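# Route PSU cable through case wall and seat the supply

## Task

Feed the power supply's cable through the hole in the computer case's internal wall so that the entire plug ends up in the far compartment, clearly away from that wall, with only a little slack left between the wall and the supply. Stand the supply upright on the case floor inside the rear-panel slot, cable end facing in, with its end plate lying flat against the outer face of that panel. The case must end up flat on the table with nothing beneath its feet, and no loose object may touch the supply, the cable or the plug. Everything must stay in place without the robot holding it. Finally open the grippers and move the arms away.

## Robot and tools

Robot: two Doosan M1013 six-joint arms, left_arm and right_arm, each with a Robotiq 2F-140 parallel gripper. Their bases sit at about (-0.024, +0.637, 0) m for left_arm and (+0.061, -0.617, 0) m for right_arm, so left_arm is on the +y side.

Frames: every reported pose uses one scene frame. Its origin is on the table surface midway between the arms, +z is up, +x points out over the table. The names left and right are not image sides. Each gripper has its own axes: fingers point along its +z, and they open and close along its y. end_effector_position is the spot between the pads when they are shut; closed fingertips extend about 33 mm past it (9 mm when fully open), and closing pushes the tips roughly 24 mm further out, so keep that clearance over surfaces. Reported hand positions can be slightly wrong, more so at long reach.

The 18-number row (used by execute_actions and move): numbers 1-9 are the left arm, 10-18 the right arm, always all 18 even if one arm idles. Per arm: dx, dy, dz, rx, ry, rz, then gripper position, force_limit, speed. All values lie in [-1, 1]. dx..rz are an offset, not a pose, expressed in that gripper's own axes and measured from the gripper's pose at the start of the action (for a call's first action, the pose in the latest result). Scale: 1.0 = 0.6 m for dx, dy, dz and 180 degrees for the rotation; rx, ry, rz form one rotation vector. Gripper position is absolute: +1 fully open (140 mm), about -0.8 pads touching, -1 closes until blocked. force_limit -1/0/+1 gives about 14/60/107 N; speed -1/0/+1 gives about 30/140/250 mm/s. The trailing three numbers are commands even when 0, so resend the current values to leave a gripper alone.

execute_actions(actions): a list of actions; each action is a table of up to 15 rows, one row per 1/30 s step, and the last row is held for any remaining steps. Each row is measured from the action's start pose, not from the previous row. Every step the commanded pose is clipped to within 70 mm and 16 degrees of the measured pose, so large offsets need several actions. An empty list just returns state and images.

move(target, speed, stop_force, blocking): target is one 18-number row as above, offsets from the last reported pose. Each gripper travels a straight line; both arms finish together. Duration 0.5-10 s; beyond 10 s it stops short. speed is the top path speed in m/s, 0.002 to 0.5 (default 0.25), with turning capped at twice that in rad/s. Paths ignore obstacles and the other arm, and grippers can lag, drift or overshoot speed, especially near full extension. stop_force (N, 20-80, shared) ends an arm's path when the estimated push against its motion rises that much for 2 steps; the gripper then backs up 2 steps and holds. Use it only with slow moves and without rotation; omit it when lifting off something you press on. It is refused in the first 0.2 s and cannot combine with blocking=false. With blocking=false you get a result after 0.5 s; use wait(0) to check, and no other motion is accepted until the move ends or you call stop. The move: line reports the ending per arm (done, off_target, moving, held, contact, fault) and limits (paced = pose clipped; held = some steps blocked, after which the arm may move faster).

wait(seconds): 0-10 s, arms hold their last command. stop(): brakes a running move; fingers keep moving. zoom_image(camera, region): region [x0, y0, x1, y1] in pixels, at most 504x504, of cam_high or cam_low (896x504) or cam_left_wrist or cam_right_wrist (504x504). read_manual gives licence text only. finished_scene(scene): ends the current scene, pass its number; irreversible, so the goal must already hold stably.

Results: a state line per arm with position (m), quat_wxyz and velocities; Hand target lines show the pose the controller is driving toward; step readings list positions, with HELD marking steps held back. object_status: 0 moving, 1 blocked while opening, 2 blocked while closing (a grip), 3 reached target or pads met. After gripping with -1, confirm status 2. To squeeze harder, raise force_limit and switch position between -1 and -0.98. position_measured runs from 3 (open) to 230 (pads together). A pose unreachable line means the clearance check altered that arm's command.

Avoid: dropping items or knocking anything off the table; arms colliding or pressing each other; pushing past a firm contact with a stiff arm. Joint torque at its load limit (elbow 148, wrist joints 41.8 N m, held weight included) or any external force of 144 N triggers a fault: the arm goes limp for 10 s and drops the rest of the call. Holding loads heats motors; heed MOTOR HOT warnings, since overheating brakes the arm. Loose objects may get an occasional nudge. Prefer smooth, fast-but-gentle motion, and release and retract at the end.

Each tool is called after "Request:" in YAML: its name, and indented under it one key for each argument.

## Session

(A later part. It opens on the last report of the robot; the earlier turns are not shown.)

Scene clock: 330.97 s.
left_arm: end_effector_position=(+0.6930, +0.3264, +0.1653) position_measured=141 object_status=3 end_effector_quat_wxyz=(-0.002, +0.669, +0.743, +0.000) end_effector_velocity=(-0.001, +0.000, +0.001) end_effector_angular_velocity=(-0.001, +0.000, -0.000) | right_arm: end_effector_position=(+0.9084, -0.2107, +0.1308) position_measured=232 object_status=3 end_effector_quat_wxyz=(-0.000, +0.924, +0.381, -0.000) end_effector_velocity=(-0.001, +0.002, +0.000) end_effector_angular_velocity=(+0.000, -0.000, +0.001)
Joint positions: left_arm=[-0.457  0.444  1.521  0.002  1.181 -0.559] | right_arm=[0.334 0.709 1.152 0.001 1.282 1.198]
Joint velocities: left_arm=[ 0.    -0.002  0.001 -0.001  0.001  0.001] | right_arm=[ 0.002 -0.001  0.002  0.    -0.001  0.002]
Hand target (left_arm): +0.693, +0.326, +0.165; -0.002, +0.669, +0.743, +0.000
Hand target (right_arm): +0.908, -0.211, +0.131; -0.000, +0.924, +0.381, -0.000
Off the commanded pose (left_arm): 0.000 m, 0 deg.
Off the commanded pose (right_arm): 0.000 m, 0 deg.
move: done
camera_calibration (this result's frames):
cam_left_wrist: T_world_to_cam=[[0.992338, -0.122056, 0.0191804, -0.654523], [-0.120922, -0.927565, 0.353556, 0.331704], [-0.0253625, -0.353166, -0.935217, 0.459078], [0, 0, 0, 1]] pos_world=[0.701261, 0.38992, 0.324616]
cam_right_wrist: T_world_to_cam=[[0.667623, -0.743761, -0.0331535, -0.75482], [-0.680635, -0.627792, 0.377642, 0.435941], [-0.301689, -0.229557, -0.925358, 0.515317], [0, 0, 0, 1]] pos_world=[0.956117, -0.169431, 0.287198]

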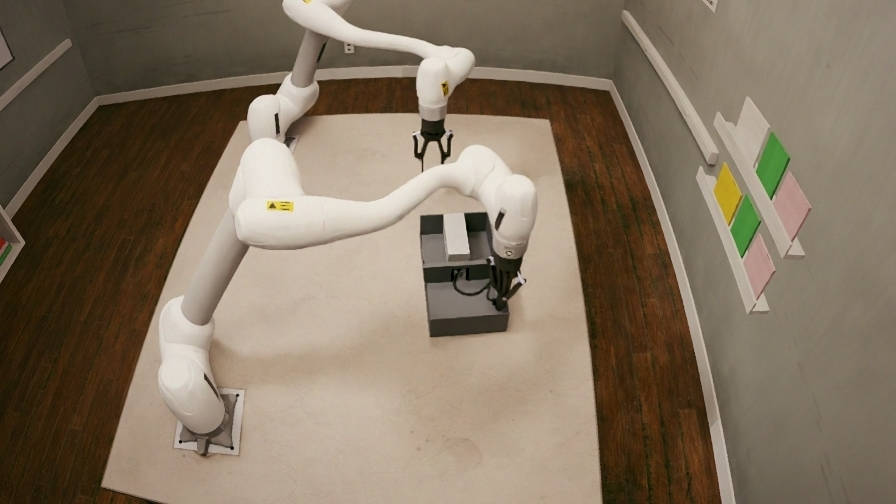

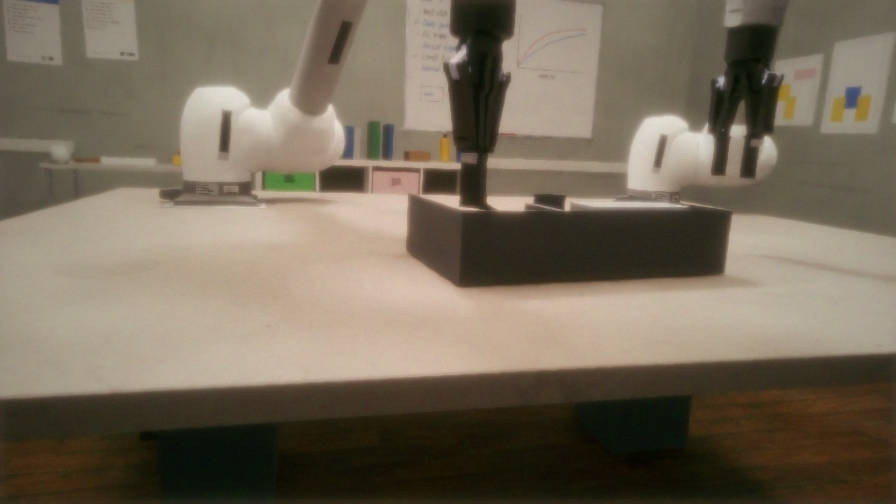

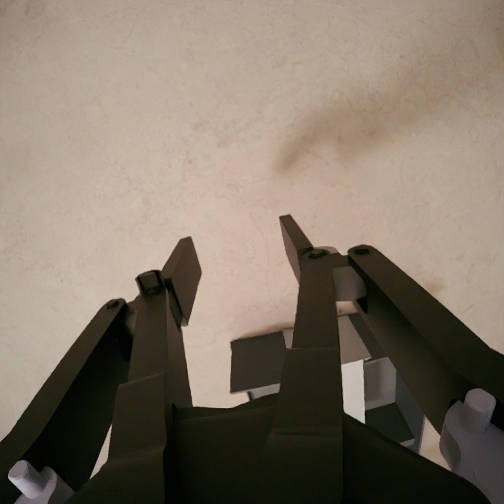

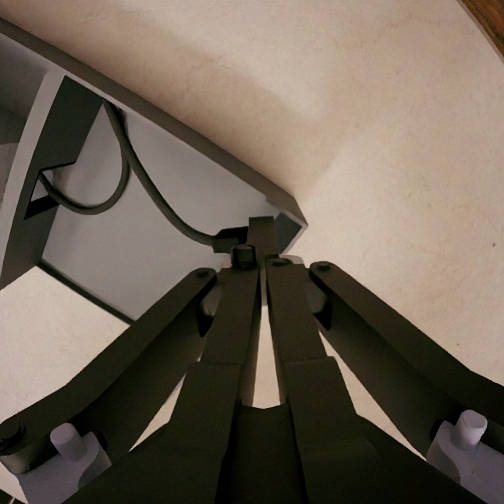

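Request:
move:
  target: [0,0,0,0,0,0,-0.1,0,0,0,-0.01,0.06,0,0,0,-1,-0.5,0]
  speed: 0.02
  stop_force: 20

Request:
move:
  target: [0,0,0,0,0,0,-0.1,0,0,0,0,-0.15,0,0,0,-1,-0.5,0]
  speed: 0.04

Scene clock: 339.77 s.
left_arm: end_effector_position=(+0.6930, +0.3264, +0.1653) position_measured=141 object_status=3 end_effector_quat_wxyz=(-0.002, +0.669, +0.743, +0.000) end_effector_velocity=(+0.000, -0.000, +0.001) end_effector_angular_velocity=(-0.001, -0.001, +0.000) | right_arm: end_effector_position=(+0.9042, -0.2065, +0.0950) position_measured=232 object_status=3 end_effector_quat_wxyz=(-0.000, +0.924, +0.381, -0.000) end_effector_velocity=(+0.000, -0.001, -0.002) end_effector_angular_velocity=(-0.000, +0.001, -0.001)
Joint positions: left_arm=[-0.457  0.444  1.521  0.002  1.181 -0.559] | right_arm=[0.339 0.725 1.191 0.001 1.227 1.204]
Joint velocities: left_arm=[-0.    -0.    -0.001  0.    -0.    -0.001] | right_arm=[-0.001  0.001  0.002 -0.    -0.002  0.   ]
Hand target (left_arm): +0.693, +0.326, +0.165; -0.002, +0.669, +0.743, +0.000
Hand target (right_arm): +0.904, -0.206, +0.095; -0.000, +0.924, +0.381, -0.000
Off the commanded pose (left_arm): 0.000 m, 0 deg.
Off the commanded pose (right_arm): 0.000 m, 0 deg.
move: done
camera_calibration (this result's frames):
cam_left_wrist: T_world_to_cam=[[0.992338, -0.122056, 0.0191804, -0.654523], [-0.120922, -0.927565, 0.353556, 0.331704], [-0.0253624, -0.353166, -0.935217, 0.459078], [0, 0, 0, 1]] pos_world=[0.701261, 0.38992, 0.324616]
cam_right_wrist: T_world_to_cam=[[0.667605, -0.743778, -0.0331375, -0.750021], [-0.680653, -0.62777, 0.377647, 0.449252], [-0.301688, -0.229564, -0.925357, 0.481802], [0, 0, 0, 1]] pos_world=[0.951856, -0.165218, 0.251327]

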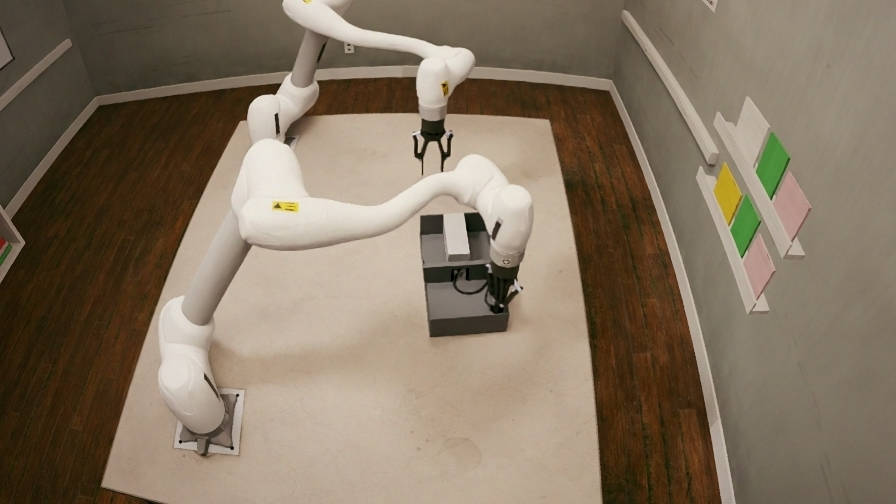

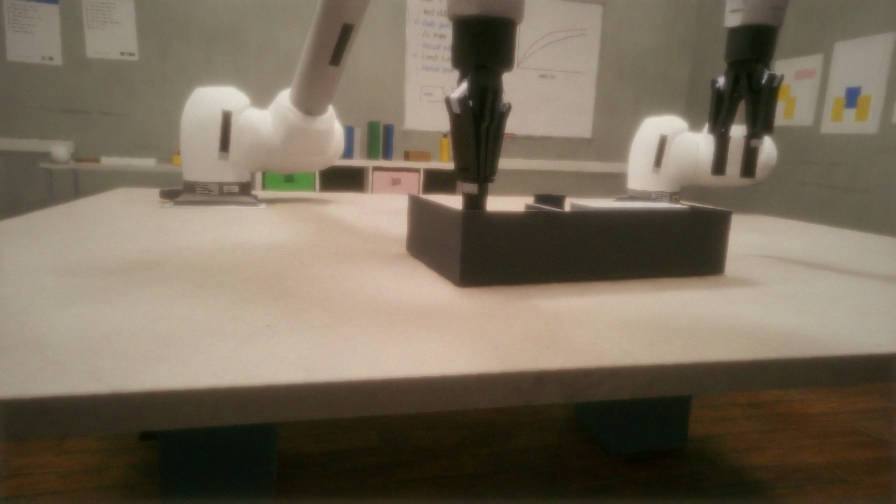

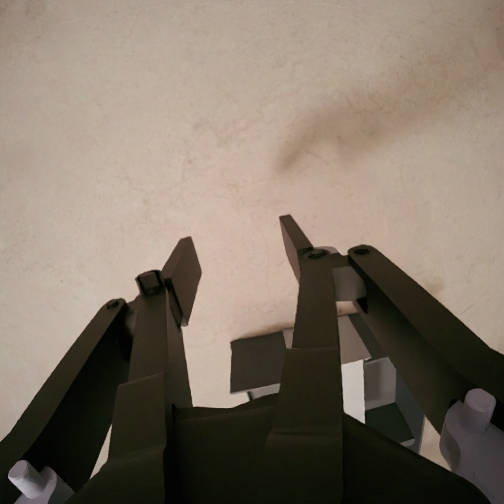

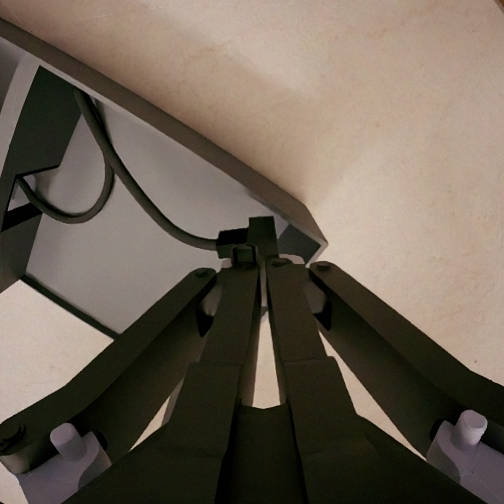

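Scene clock: 342.33 s.
left_arm: end_effector_position=(+0.6930, +0.3264, +0.1653) position_measured=141 object_status=3 end_effector_quat_wxyz=(-0.002, +0.669, +0.743, +0.000) end_effector_velocity=(-0.000, +0.000, +0.001) end_effector_angular_velocity=(+0.000, -0.000, -0.000) | right_arm: end_effector_position=(+0.9043, -0.2064, +0.1849) position_measured=232 object_status=3 end_effector_quat_wxyz=(-0.000, +0.924, +0.381, -0.000) end_effector_velocity=(+0.000, +0.001, +0.002) end_effector_angular_velocity=(+0.001, -0.002, +0.000)
Joint positions: left_arm=[-0.457  0.444  1.521  0.002  1.181 -0.559] | right_arm=[0.339 0.682 1.099 0.001 1.362 1.204]
Joint velocities: left_arm=[-0.    -0.001  0.     0.     0.001  0.   ] | right_arm=[ 0.001 -0.    -0.002 -0.     0.001  0.   ]
Hand target (left_arm): +0.693, +0.326, +0.165; -0.002, +0.669, +0.743, +0.000
Hand target (right_arm): +0.904, -0.206, +0.185; -0.000, +0.924, +0.381, -0.000
Off the commanded pose (left_arm): 0.000 m, 0 deg.
Off the commanded pose (right_arm): 0.000 m, 0 deg.
move: done
camera_calibration (this result's frames):
cam_left_wrist: T_world_to_cam=[[0.992338, -0.122056, 0.0191805, -0.654523], [-0.120923, -0.927565, 0.353556, 0.331704], [-0.0253623, -0.353166, -0.935217, 0.459078], [0, 0, 0, 1]] pos_world=[0.701261, 0.38992, 0.324616]
cam_right_wrist: T_world_to_cam=[[0.66766, -0.743728, -0.0331633, -0.747108], [-0.6806, -0.627828, 0.377645, 0.41534], [-0.301686, -0.229568, -0.925356, 0.565029], [0, 0, 0, 1]] pos_world=[0.951956, -0.16517, 0.341225]

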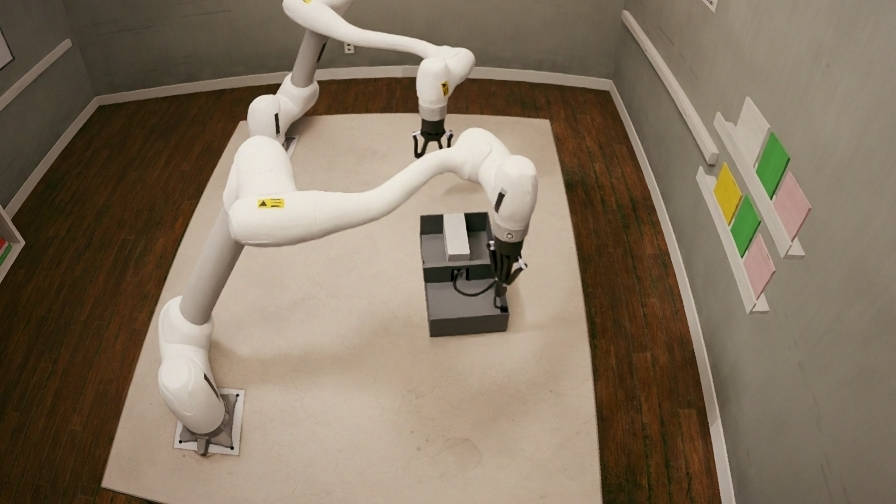

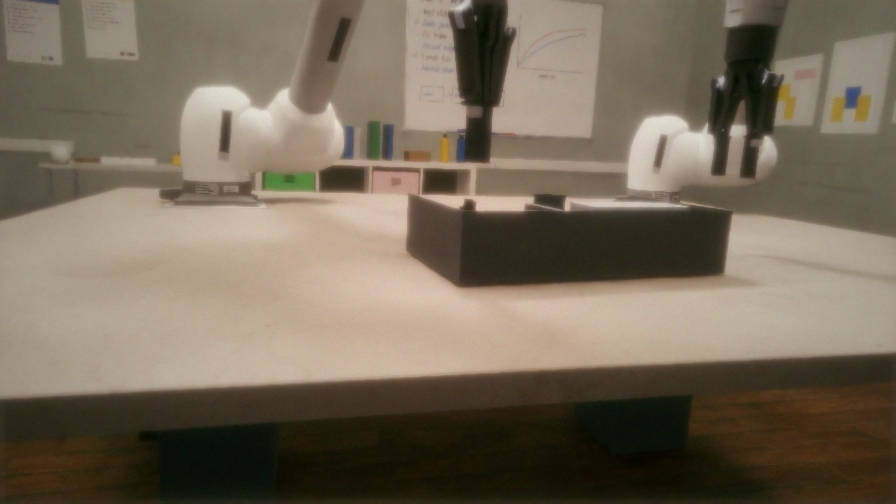

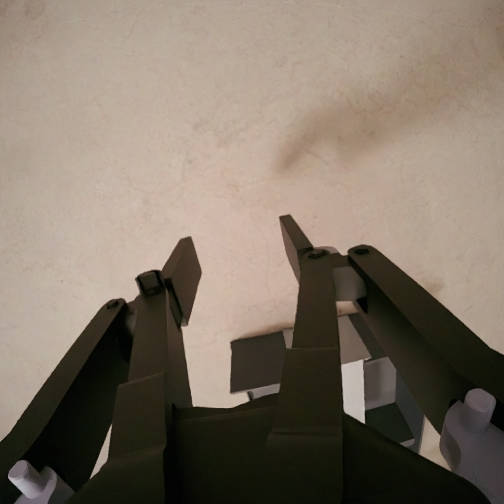

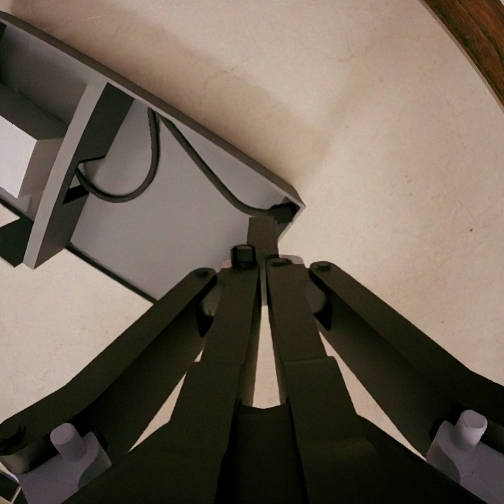

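Request:
move:
  target: [0,0,0,0,0,0,-0.1,0,0,0,0.004,0.19,0,0,0,-1,-0.5,0]
  speed: 0.04
  stop_force: 20

Request:
move:
  target: [0,0,0,0,0,0,-0.1,0,0,0,-0.01,-0.2,0,0,0,-1,-0.5,0]
  speed: 0.06

Request:
move:
  target: [0,0,0,0,0,0,-0.1,0,0,-0.3,0.05,-0.1,0,0,0,-1,-0.5,0]

Request:
zoom_image:
  camera: "cam_high"
  region: [390,190,550,350]

Scene clock: 355.37 s.
left_arm: end_effector_position=(+0.6930, +0.3264, +0.1653) position_measured=141 object_status=3 end_effector_quat_wxyz=(-0.002, +0.669, +0.743, +0.000) end_effector_velocity=(-0.000, +0.000, -0.002) end_effector_angular_velocity=(+0.002, +0.002, -0.000) | right_arm: end_effector_position=(+0.9058, -0.2082, +0.0709) position_measured=232 object_status=3 end_effector_quat_wxyz=(-0.000, +0.924, +0.381, -0.000) end_effector_velocity=(+0.000, -0.000, -0.001) end_effector_angular_velocity=(-0.000, -0.001, +0.000)
Joint positions: left_arm=[-0.457  0.444  1.521  0.002  1.181 -0.559] | right_arm=[0.337 0.741 1.208 0.001 1.193 1.202]
Joint velocities: left_arm=[ 0.     0.001  0.001  0.001 -0.    -0.   ] | right_arm=[-0.     0.001  0.    -0.    -0.001  0.   ]
Hand target (left_arm): +0.693, +0.326, +0.165; -0.002, +0.669, +0.743, +0.000
Hand target (right_arm): +0.906, -0.208, +0.071; -0.000, +0.924, +0.381, -0.000
Off the commanded pose (left_arm): 0.000 m, 0 deg.
Off the commanded pose (right_arm): 0.000 m, 0 deg.
move: done
camera_calibration (this result's frames):
cam_left_wrist: T_world_to_cam=[[0.992338, -0.122056, 0.0191804, -0.654523], [-0.120922, -0.927565, 0.353556, 0.331704], [-0.0253624, -0.353166, -0.935217, 0.459078], [0, 0, 0, 1]] pos_world=[0.701261, 0.38992, 0.324616]
cam_right_wrist: T_world_to_cam=[[0.667586, -0.743795, -0.0331305, -0.753186], [-0.680671, -0.627751, 0.377644, 0.458395], [-0.301687, -0.229559, -0.925358, 0.459694], [0, 0, 0, 1]] pos_world=[0.953516, -0.166931, 0.227318]

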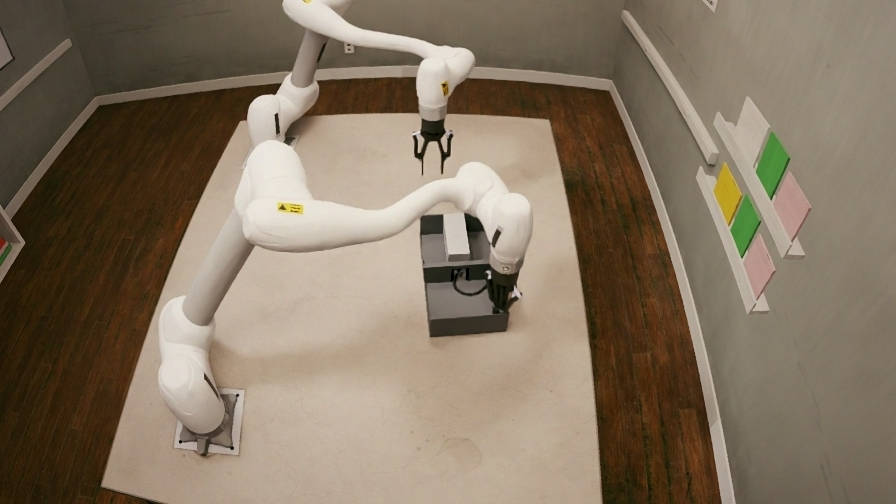

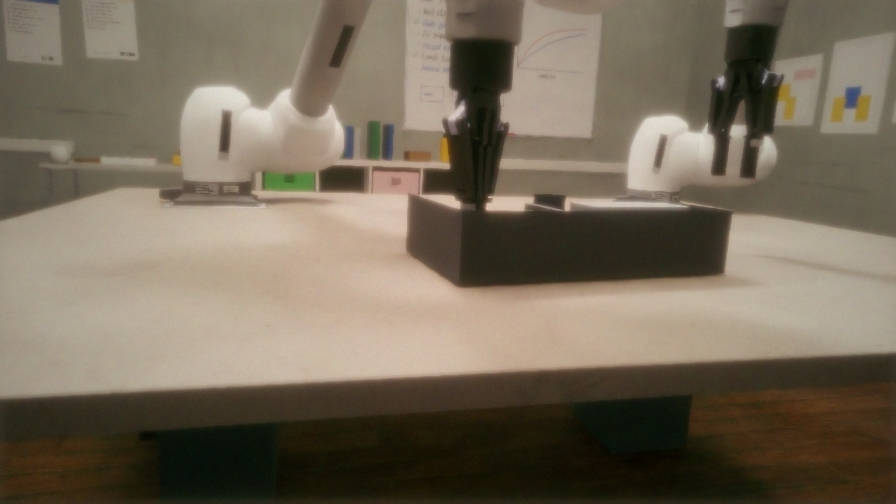

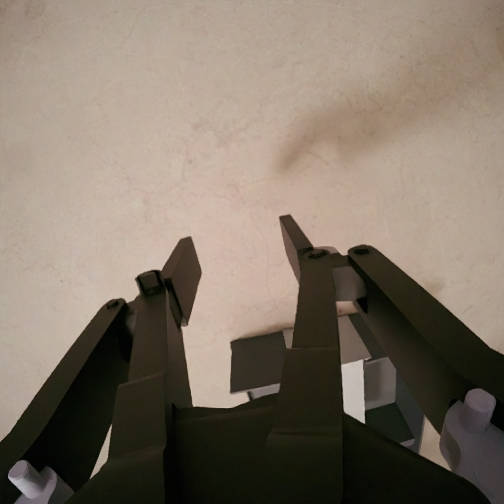

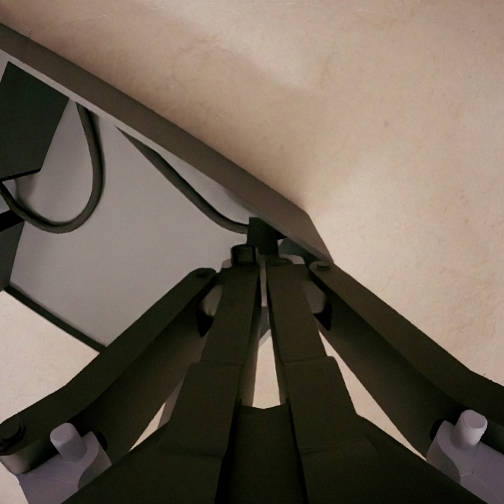

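Scene clock: 357.73 s.
left_arm: end_effector_position=(+0.6930, +0.3264, +0.1653) position_measured=141 object_status=3 end_effector_quat_wxyz=(-0.002, +0.669, +0.743, +0.000) end_effector_velocity=(+0.000, +0.000, -0.002) end_effector_angular_velocity=(+0.002, +0.001, +0.000) | right_arm: end_effector_position=(+0.9017, -0.2039, +0.1909) position_measured=232 object_status=3 end_effector_quat_wxyz=(-0.000, +0.924, +0.381, -0.000) end_effector_velocity=(+0.000, -0.001, +0.001) end_effector_angular_velocity=(-0.000, +0.000, -0.001)
Joint positions: left_arm=[-0.457  0.444  1.521  0.002  1.181 -0.559] | right_arm=[0.343 0.677 1.095 0.001 1.37  1.207]
Joint velocities: left_arm=[ 0.     0.002  0.001  0.001 -0.001 -0.001] | right_arm=[-0.001 -0.001 -0.001 -0.     0.002 -0.   ]
Hand target (left_arm): +0.693, +0.326, +0.165; -0.002, +0.669, +0.743, +0.000
Hand target (right_arm): +0.902, -0.204, +0.191; -0.000, +0.924, +0.381, -0.000
Off the commanded pose (left_arm): 0.000 m, 0 deg.
Off the commanded pose (right_arm): 0.000 m, 0 deg.
move: done
camera_calibration (this result's frames):
cam_left_wrist: T_world_to_cam=[[0.992338, -0.122056, 0.0191806, -0.654523], [-0.120923, -0.927565, 0.353556, 0.331704], [-0.0253623, -0.353166, -0.935217, 0.459078], [0, 0, 0, 1]] pos_world=[0.701261, 0.38992, 0.324616]
cam_right_wrist: T_world_to_cam=[[0.667664, -0.743724, -0.0331616, -0.743327], [-0.680596, -0.627831, 0.377647, 0.412941], [-0.301685, -0.229572, -0.925356, 0.570404], [0, 0, 0, 1]] pos_world=[0.949421, -0.162624, 0.34723]

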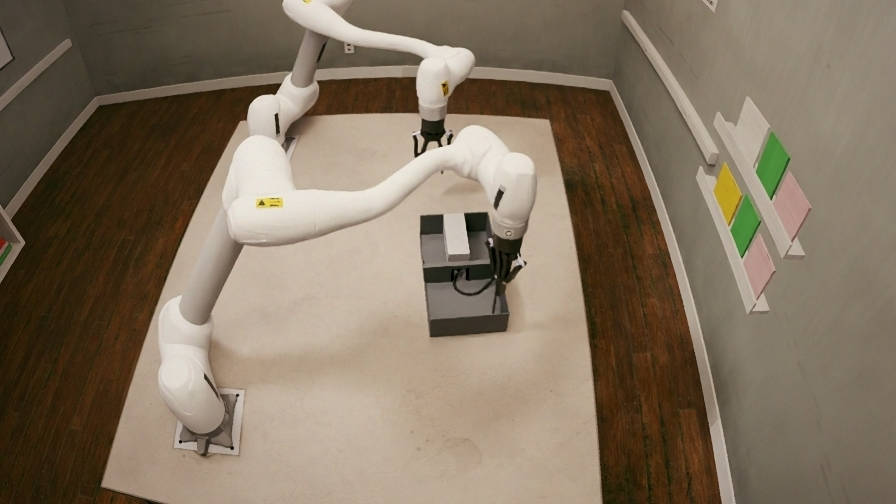

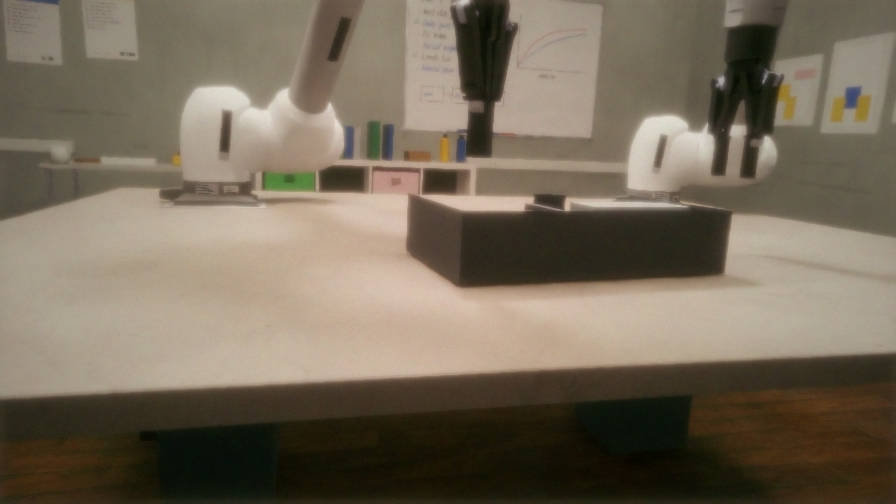

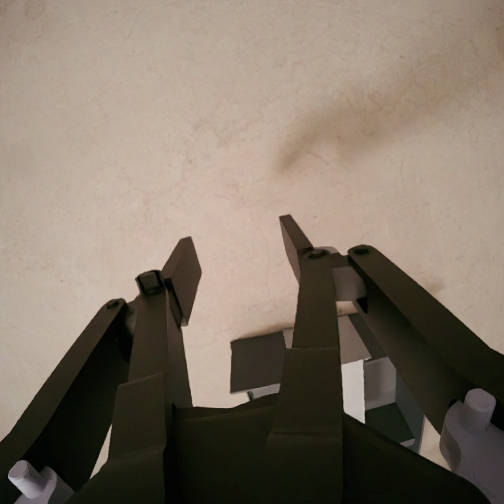

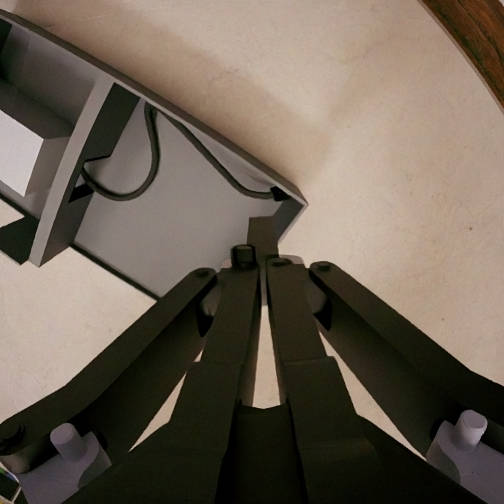

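Scene clock: 359.03 s.
left_arm: end_effector_position=(+0.6930, +0.3264, +0.1653) position_measured=141 object_status=3 end_effector_quat_wxyz=(-0.002, +0.669, +0.743, +0.000) end_effector_velocity=(+0.000, +0.001, +0.001) end_effector_angular_velocity=(+0.002, -0.001, -0.000) | right_arm: end_effector_position=(+0.7957, -0.3521, +0.2511) position_measured=232 object_status=3 end_effector_quat_wxyz=(-0.000, +0.924, +0.381, -0.000) end_effector_velocity=(-0.001, -0.002, +0.001) end_effector_angular_velocity=(+0.001, +0.001, -0.001)
Joint positions: left_arm=[-0.457  0.444  1.521  0.002  1.181 -0.559] | right_arm=[0.225 0.397 1.429 0.    1.317 1.09 ]
Joint velocities: left_arm=[-0.    -0.001 -0.     0.002  0.001 -0.001] | right_arm=[-0.002 -0.003  0.003  0.001  0.001 -0.001]
Hand target (left_arm): +0.693, +0.326, +0.165; -0.002, +0.669, +0.743, +0.000
Hand target (right_arm): +0.796, -0.352, +0.251; -0.000, +0.924, +0.381, -0.000
Off the commanded pose (left_arm): 0.000 m, 0 deg.
Off the commanded pose (right_arm): 0.000 m, 0 deg.
move: done
camera_calibration (this result's frames):
cam_left_wrist: T_world_to_cam=[[0.992338, -0.122056, 0.0191805, -0.654523], [-0.120922, -0.927565, 0.353556, 0.331704], [-0.0253623, -0.353166, -0.935217, 0.459078], [0, 0, 0, 1]] pos_world=[0.701261, 0.389919, 0.324616]
cam_right_wrist: T_world_to_cam=[[0.667648, -0.743752, -0.0328315, -0.780844], [-0.680669, -0.627695, 0.377741, 0.225073], [-0.301554, -0.229851, -0.925329, 0.559946], [0, 0, 0, 1]] pos_world=[0.843384, -0.310774, 0.407478]

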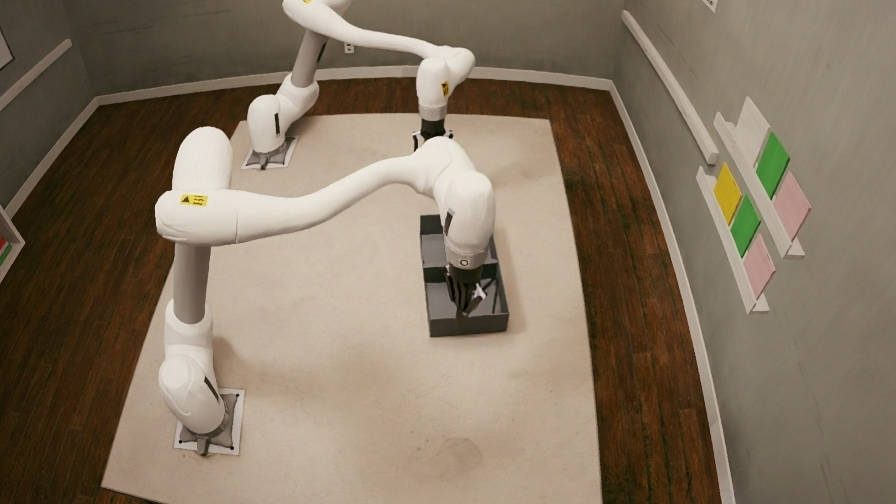

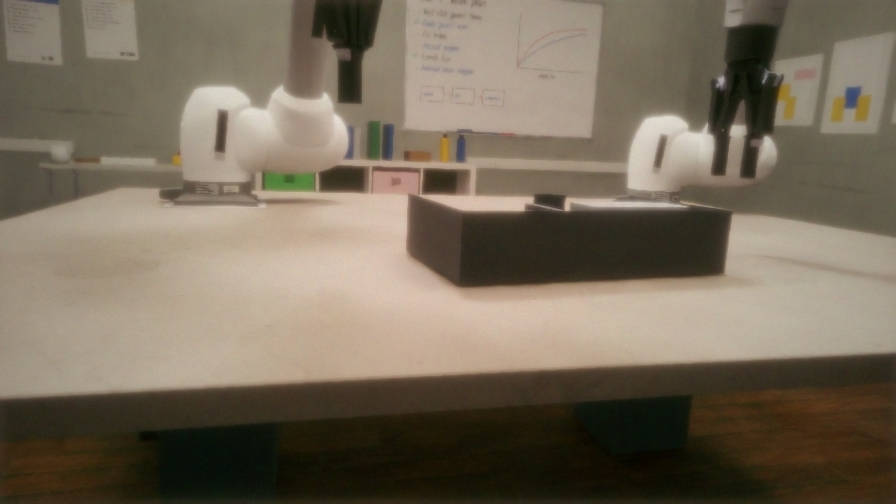

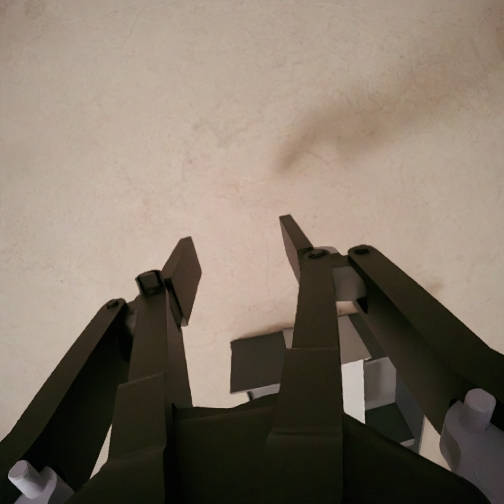

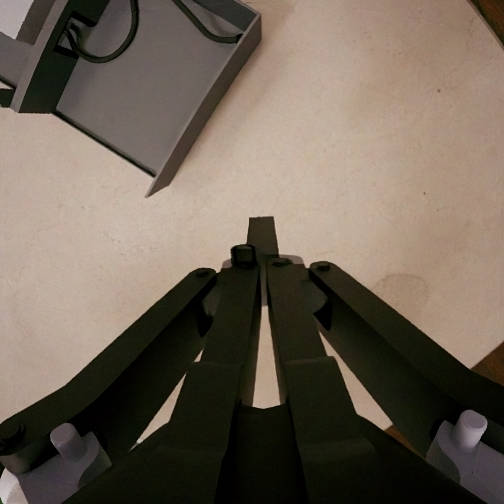

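Region (390, 190, 550, 350) of cam_high's 896x504 image, scaled by 3.150, with more detail than that image has.

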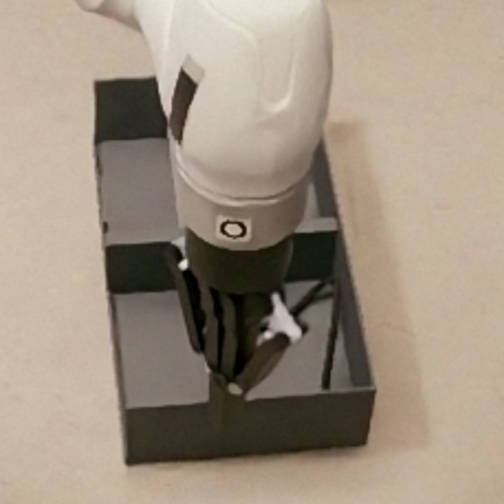

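Request:
finished_scene:
  scene: 2

The scene is finished: the task was done.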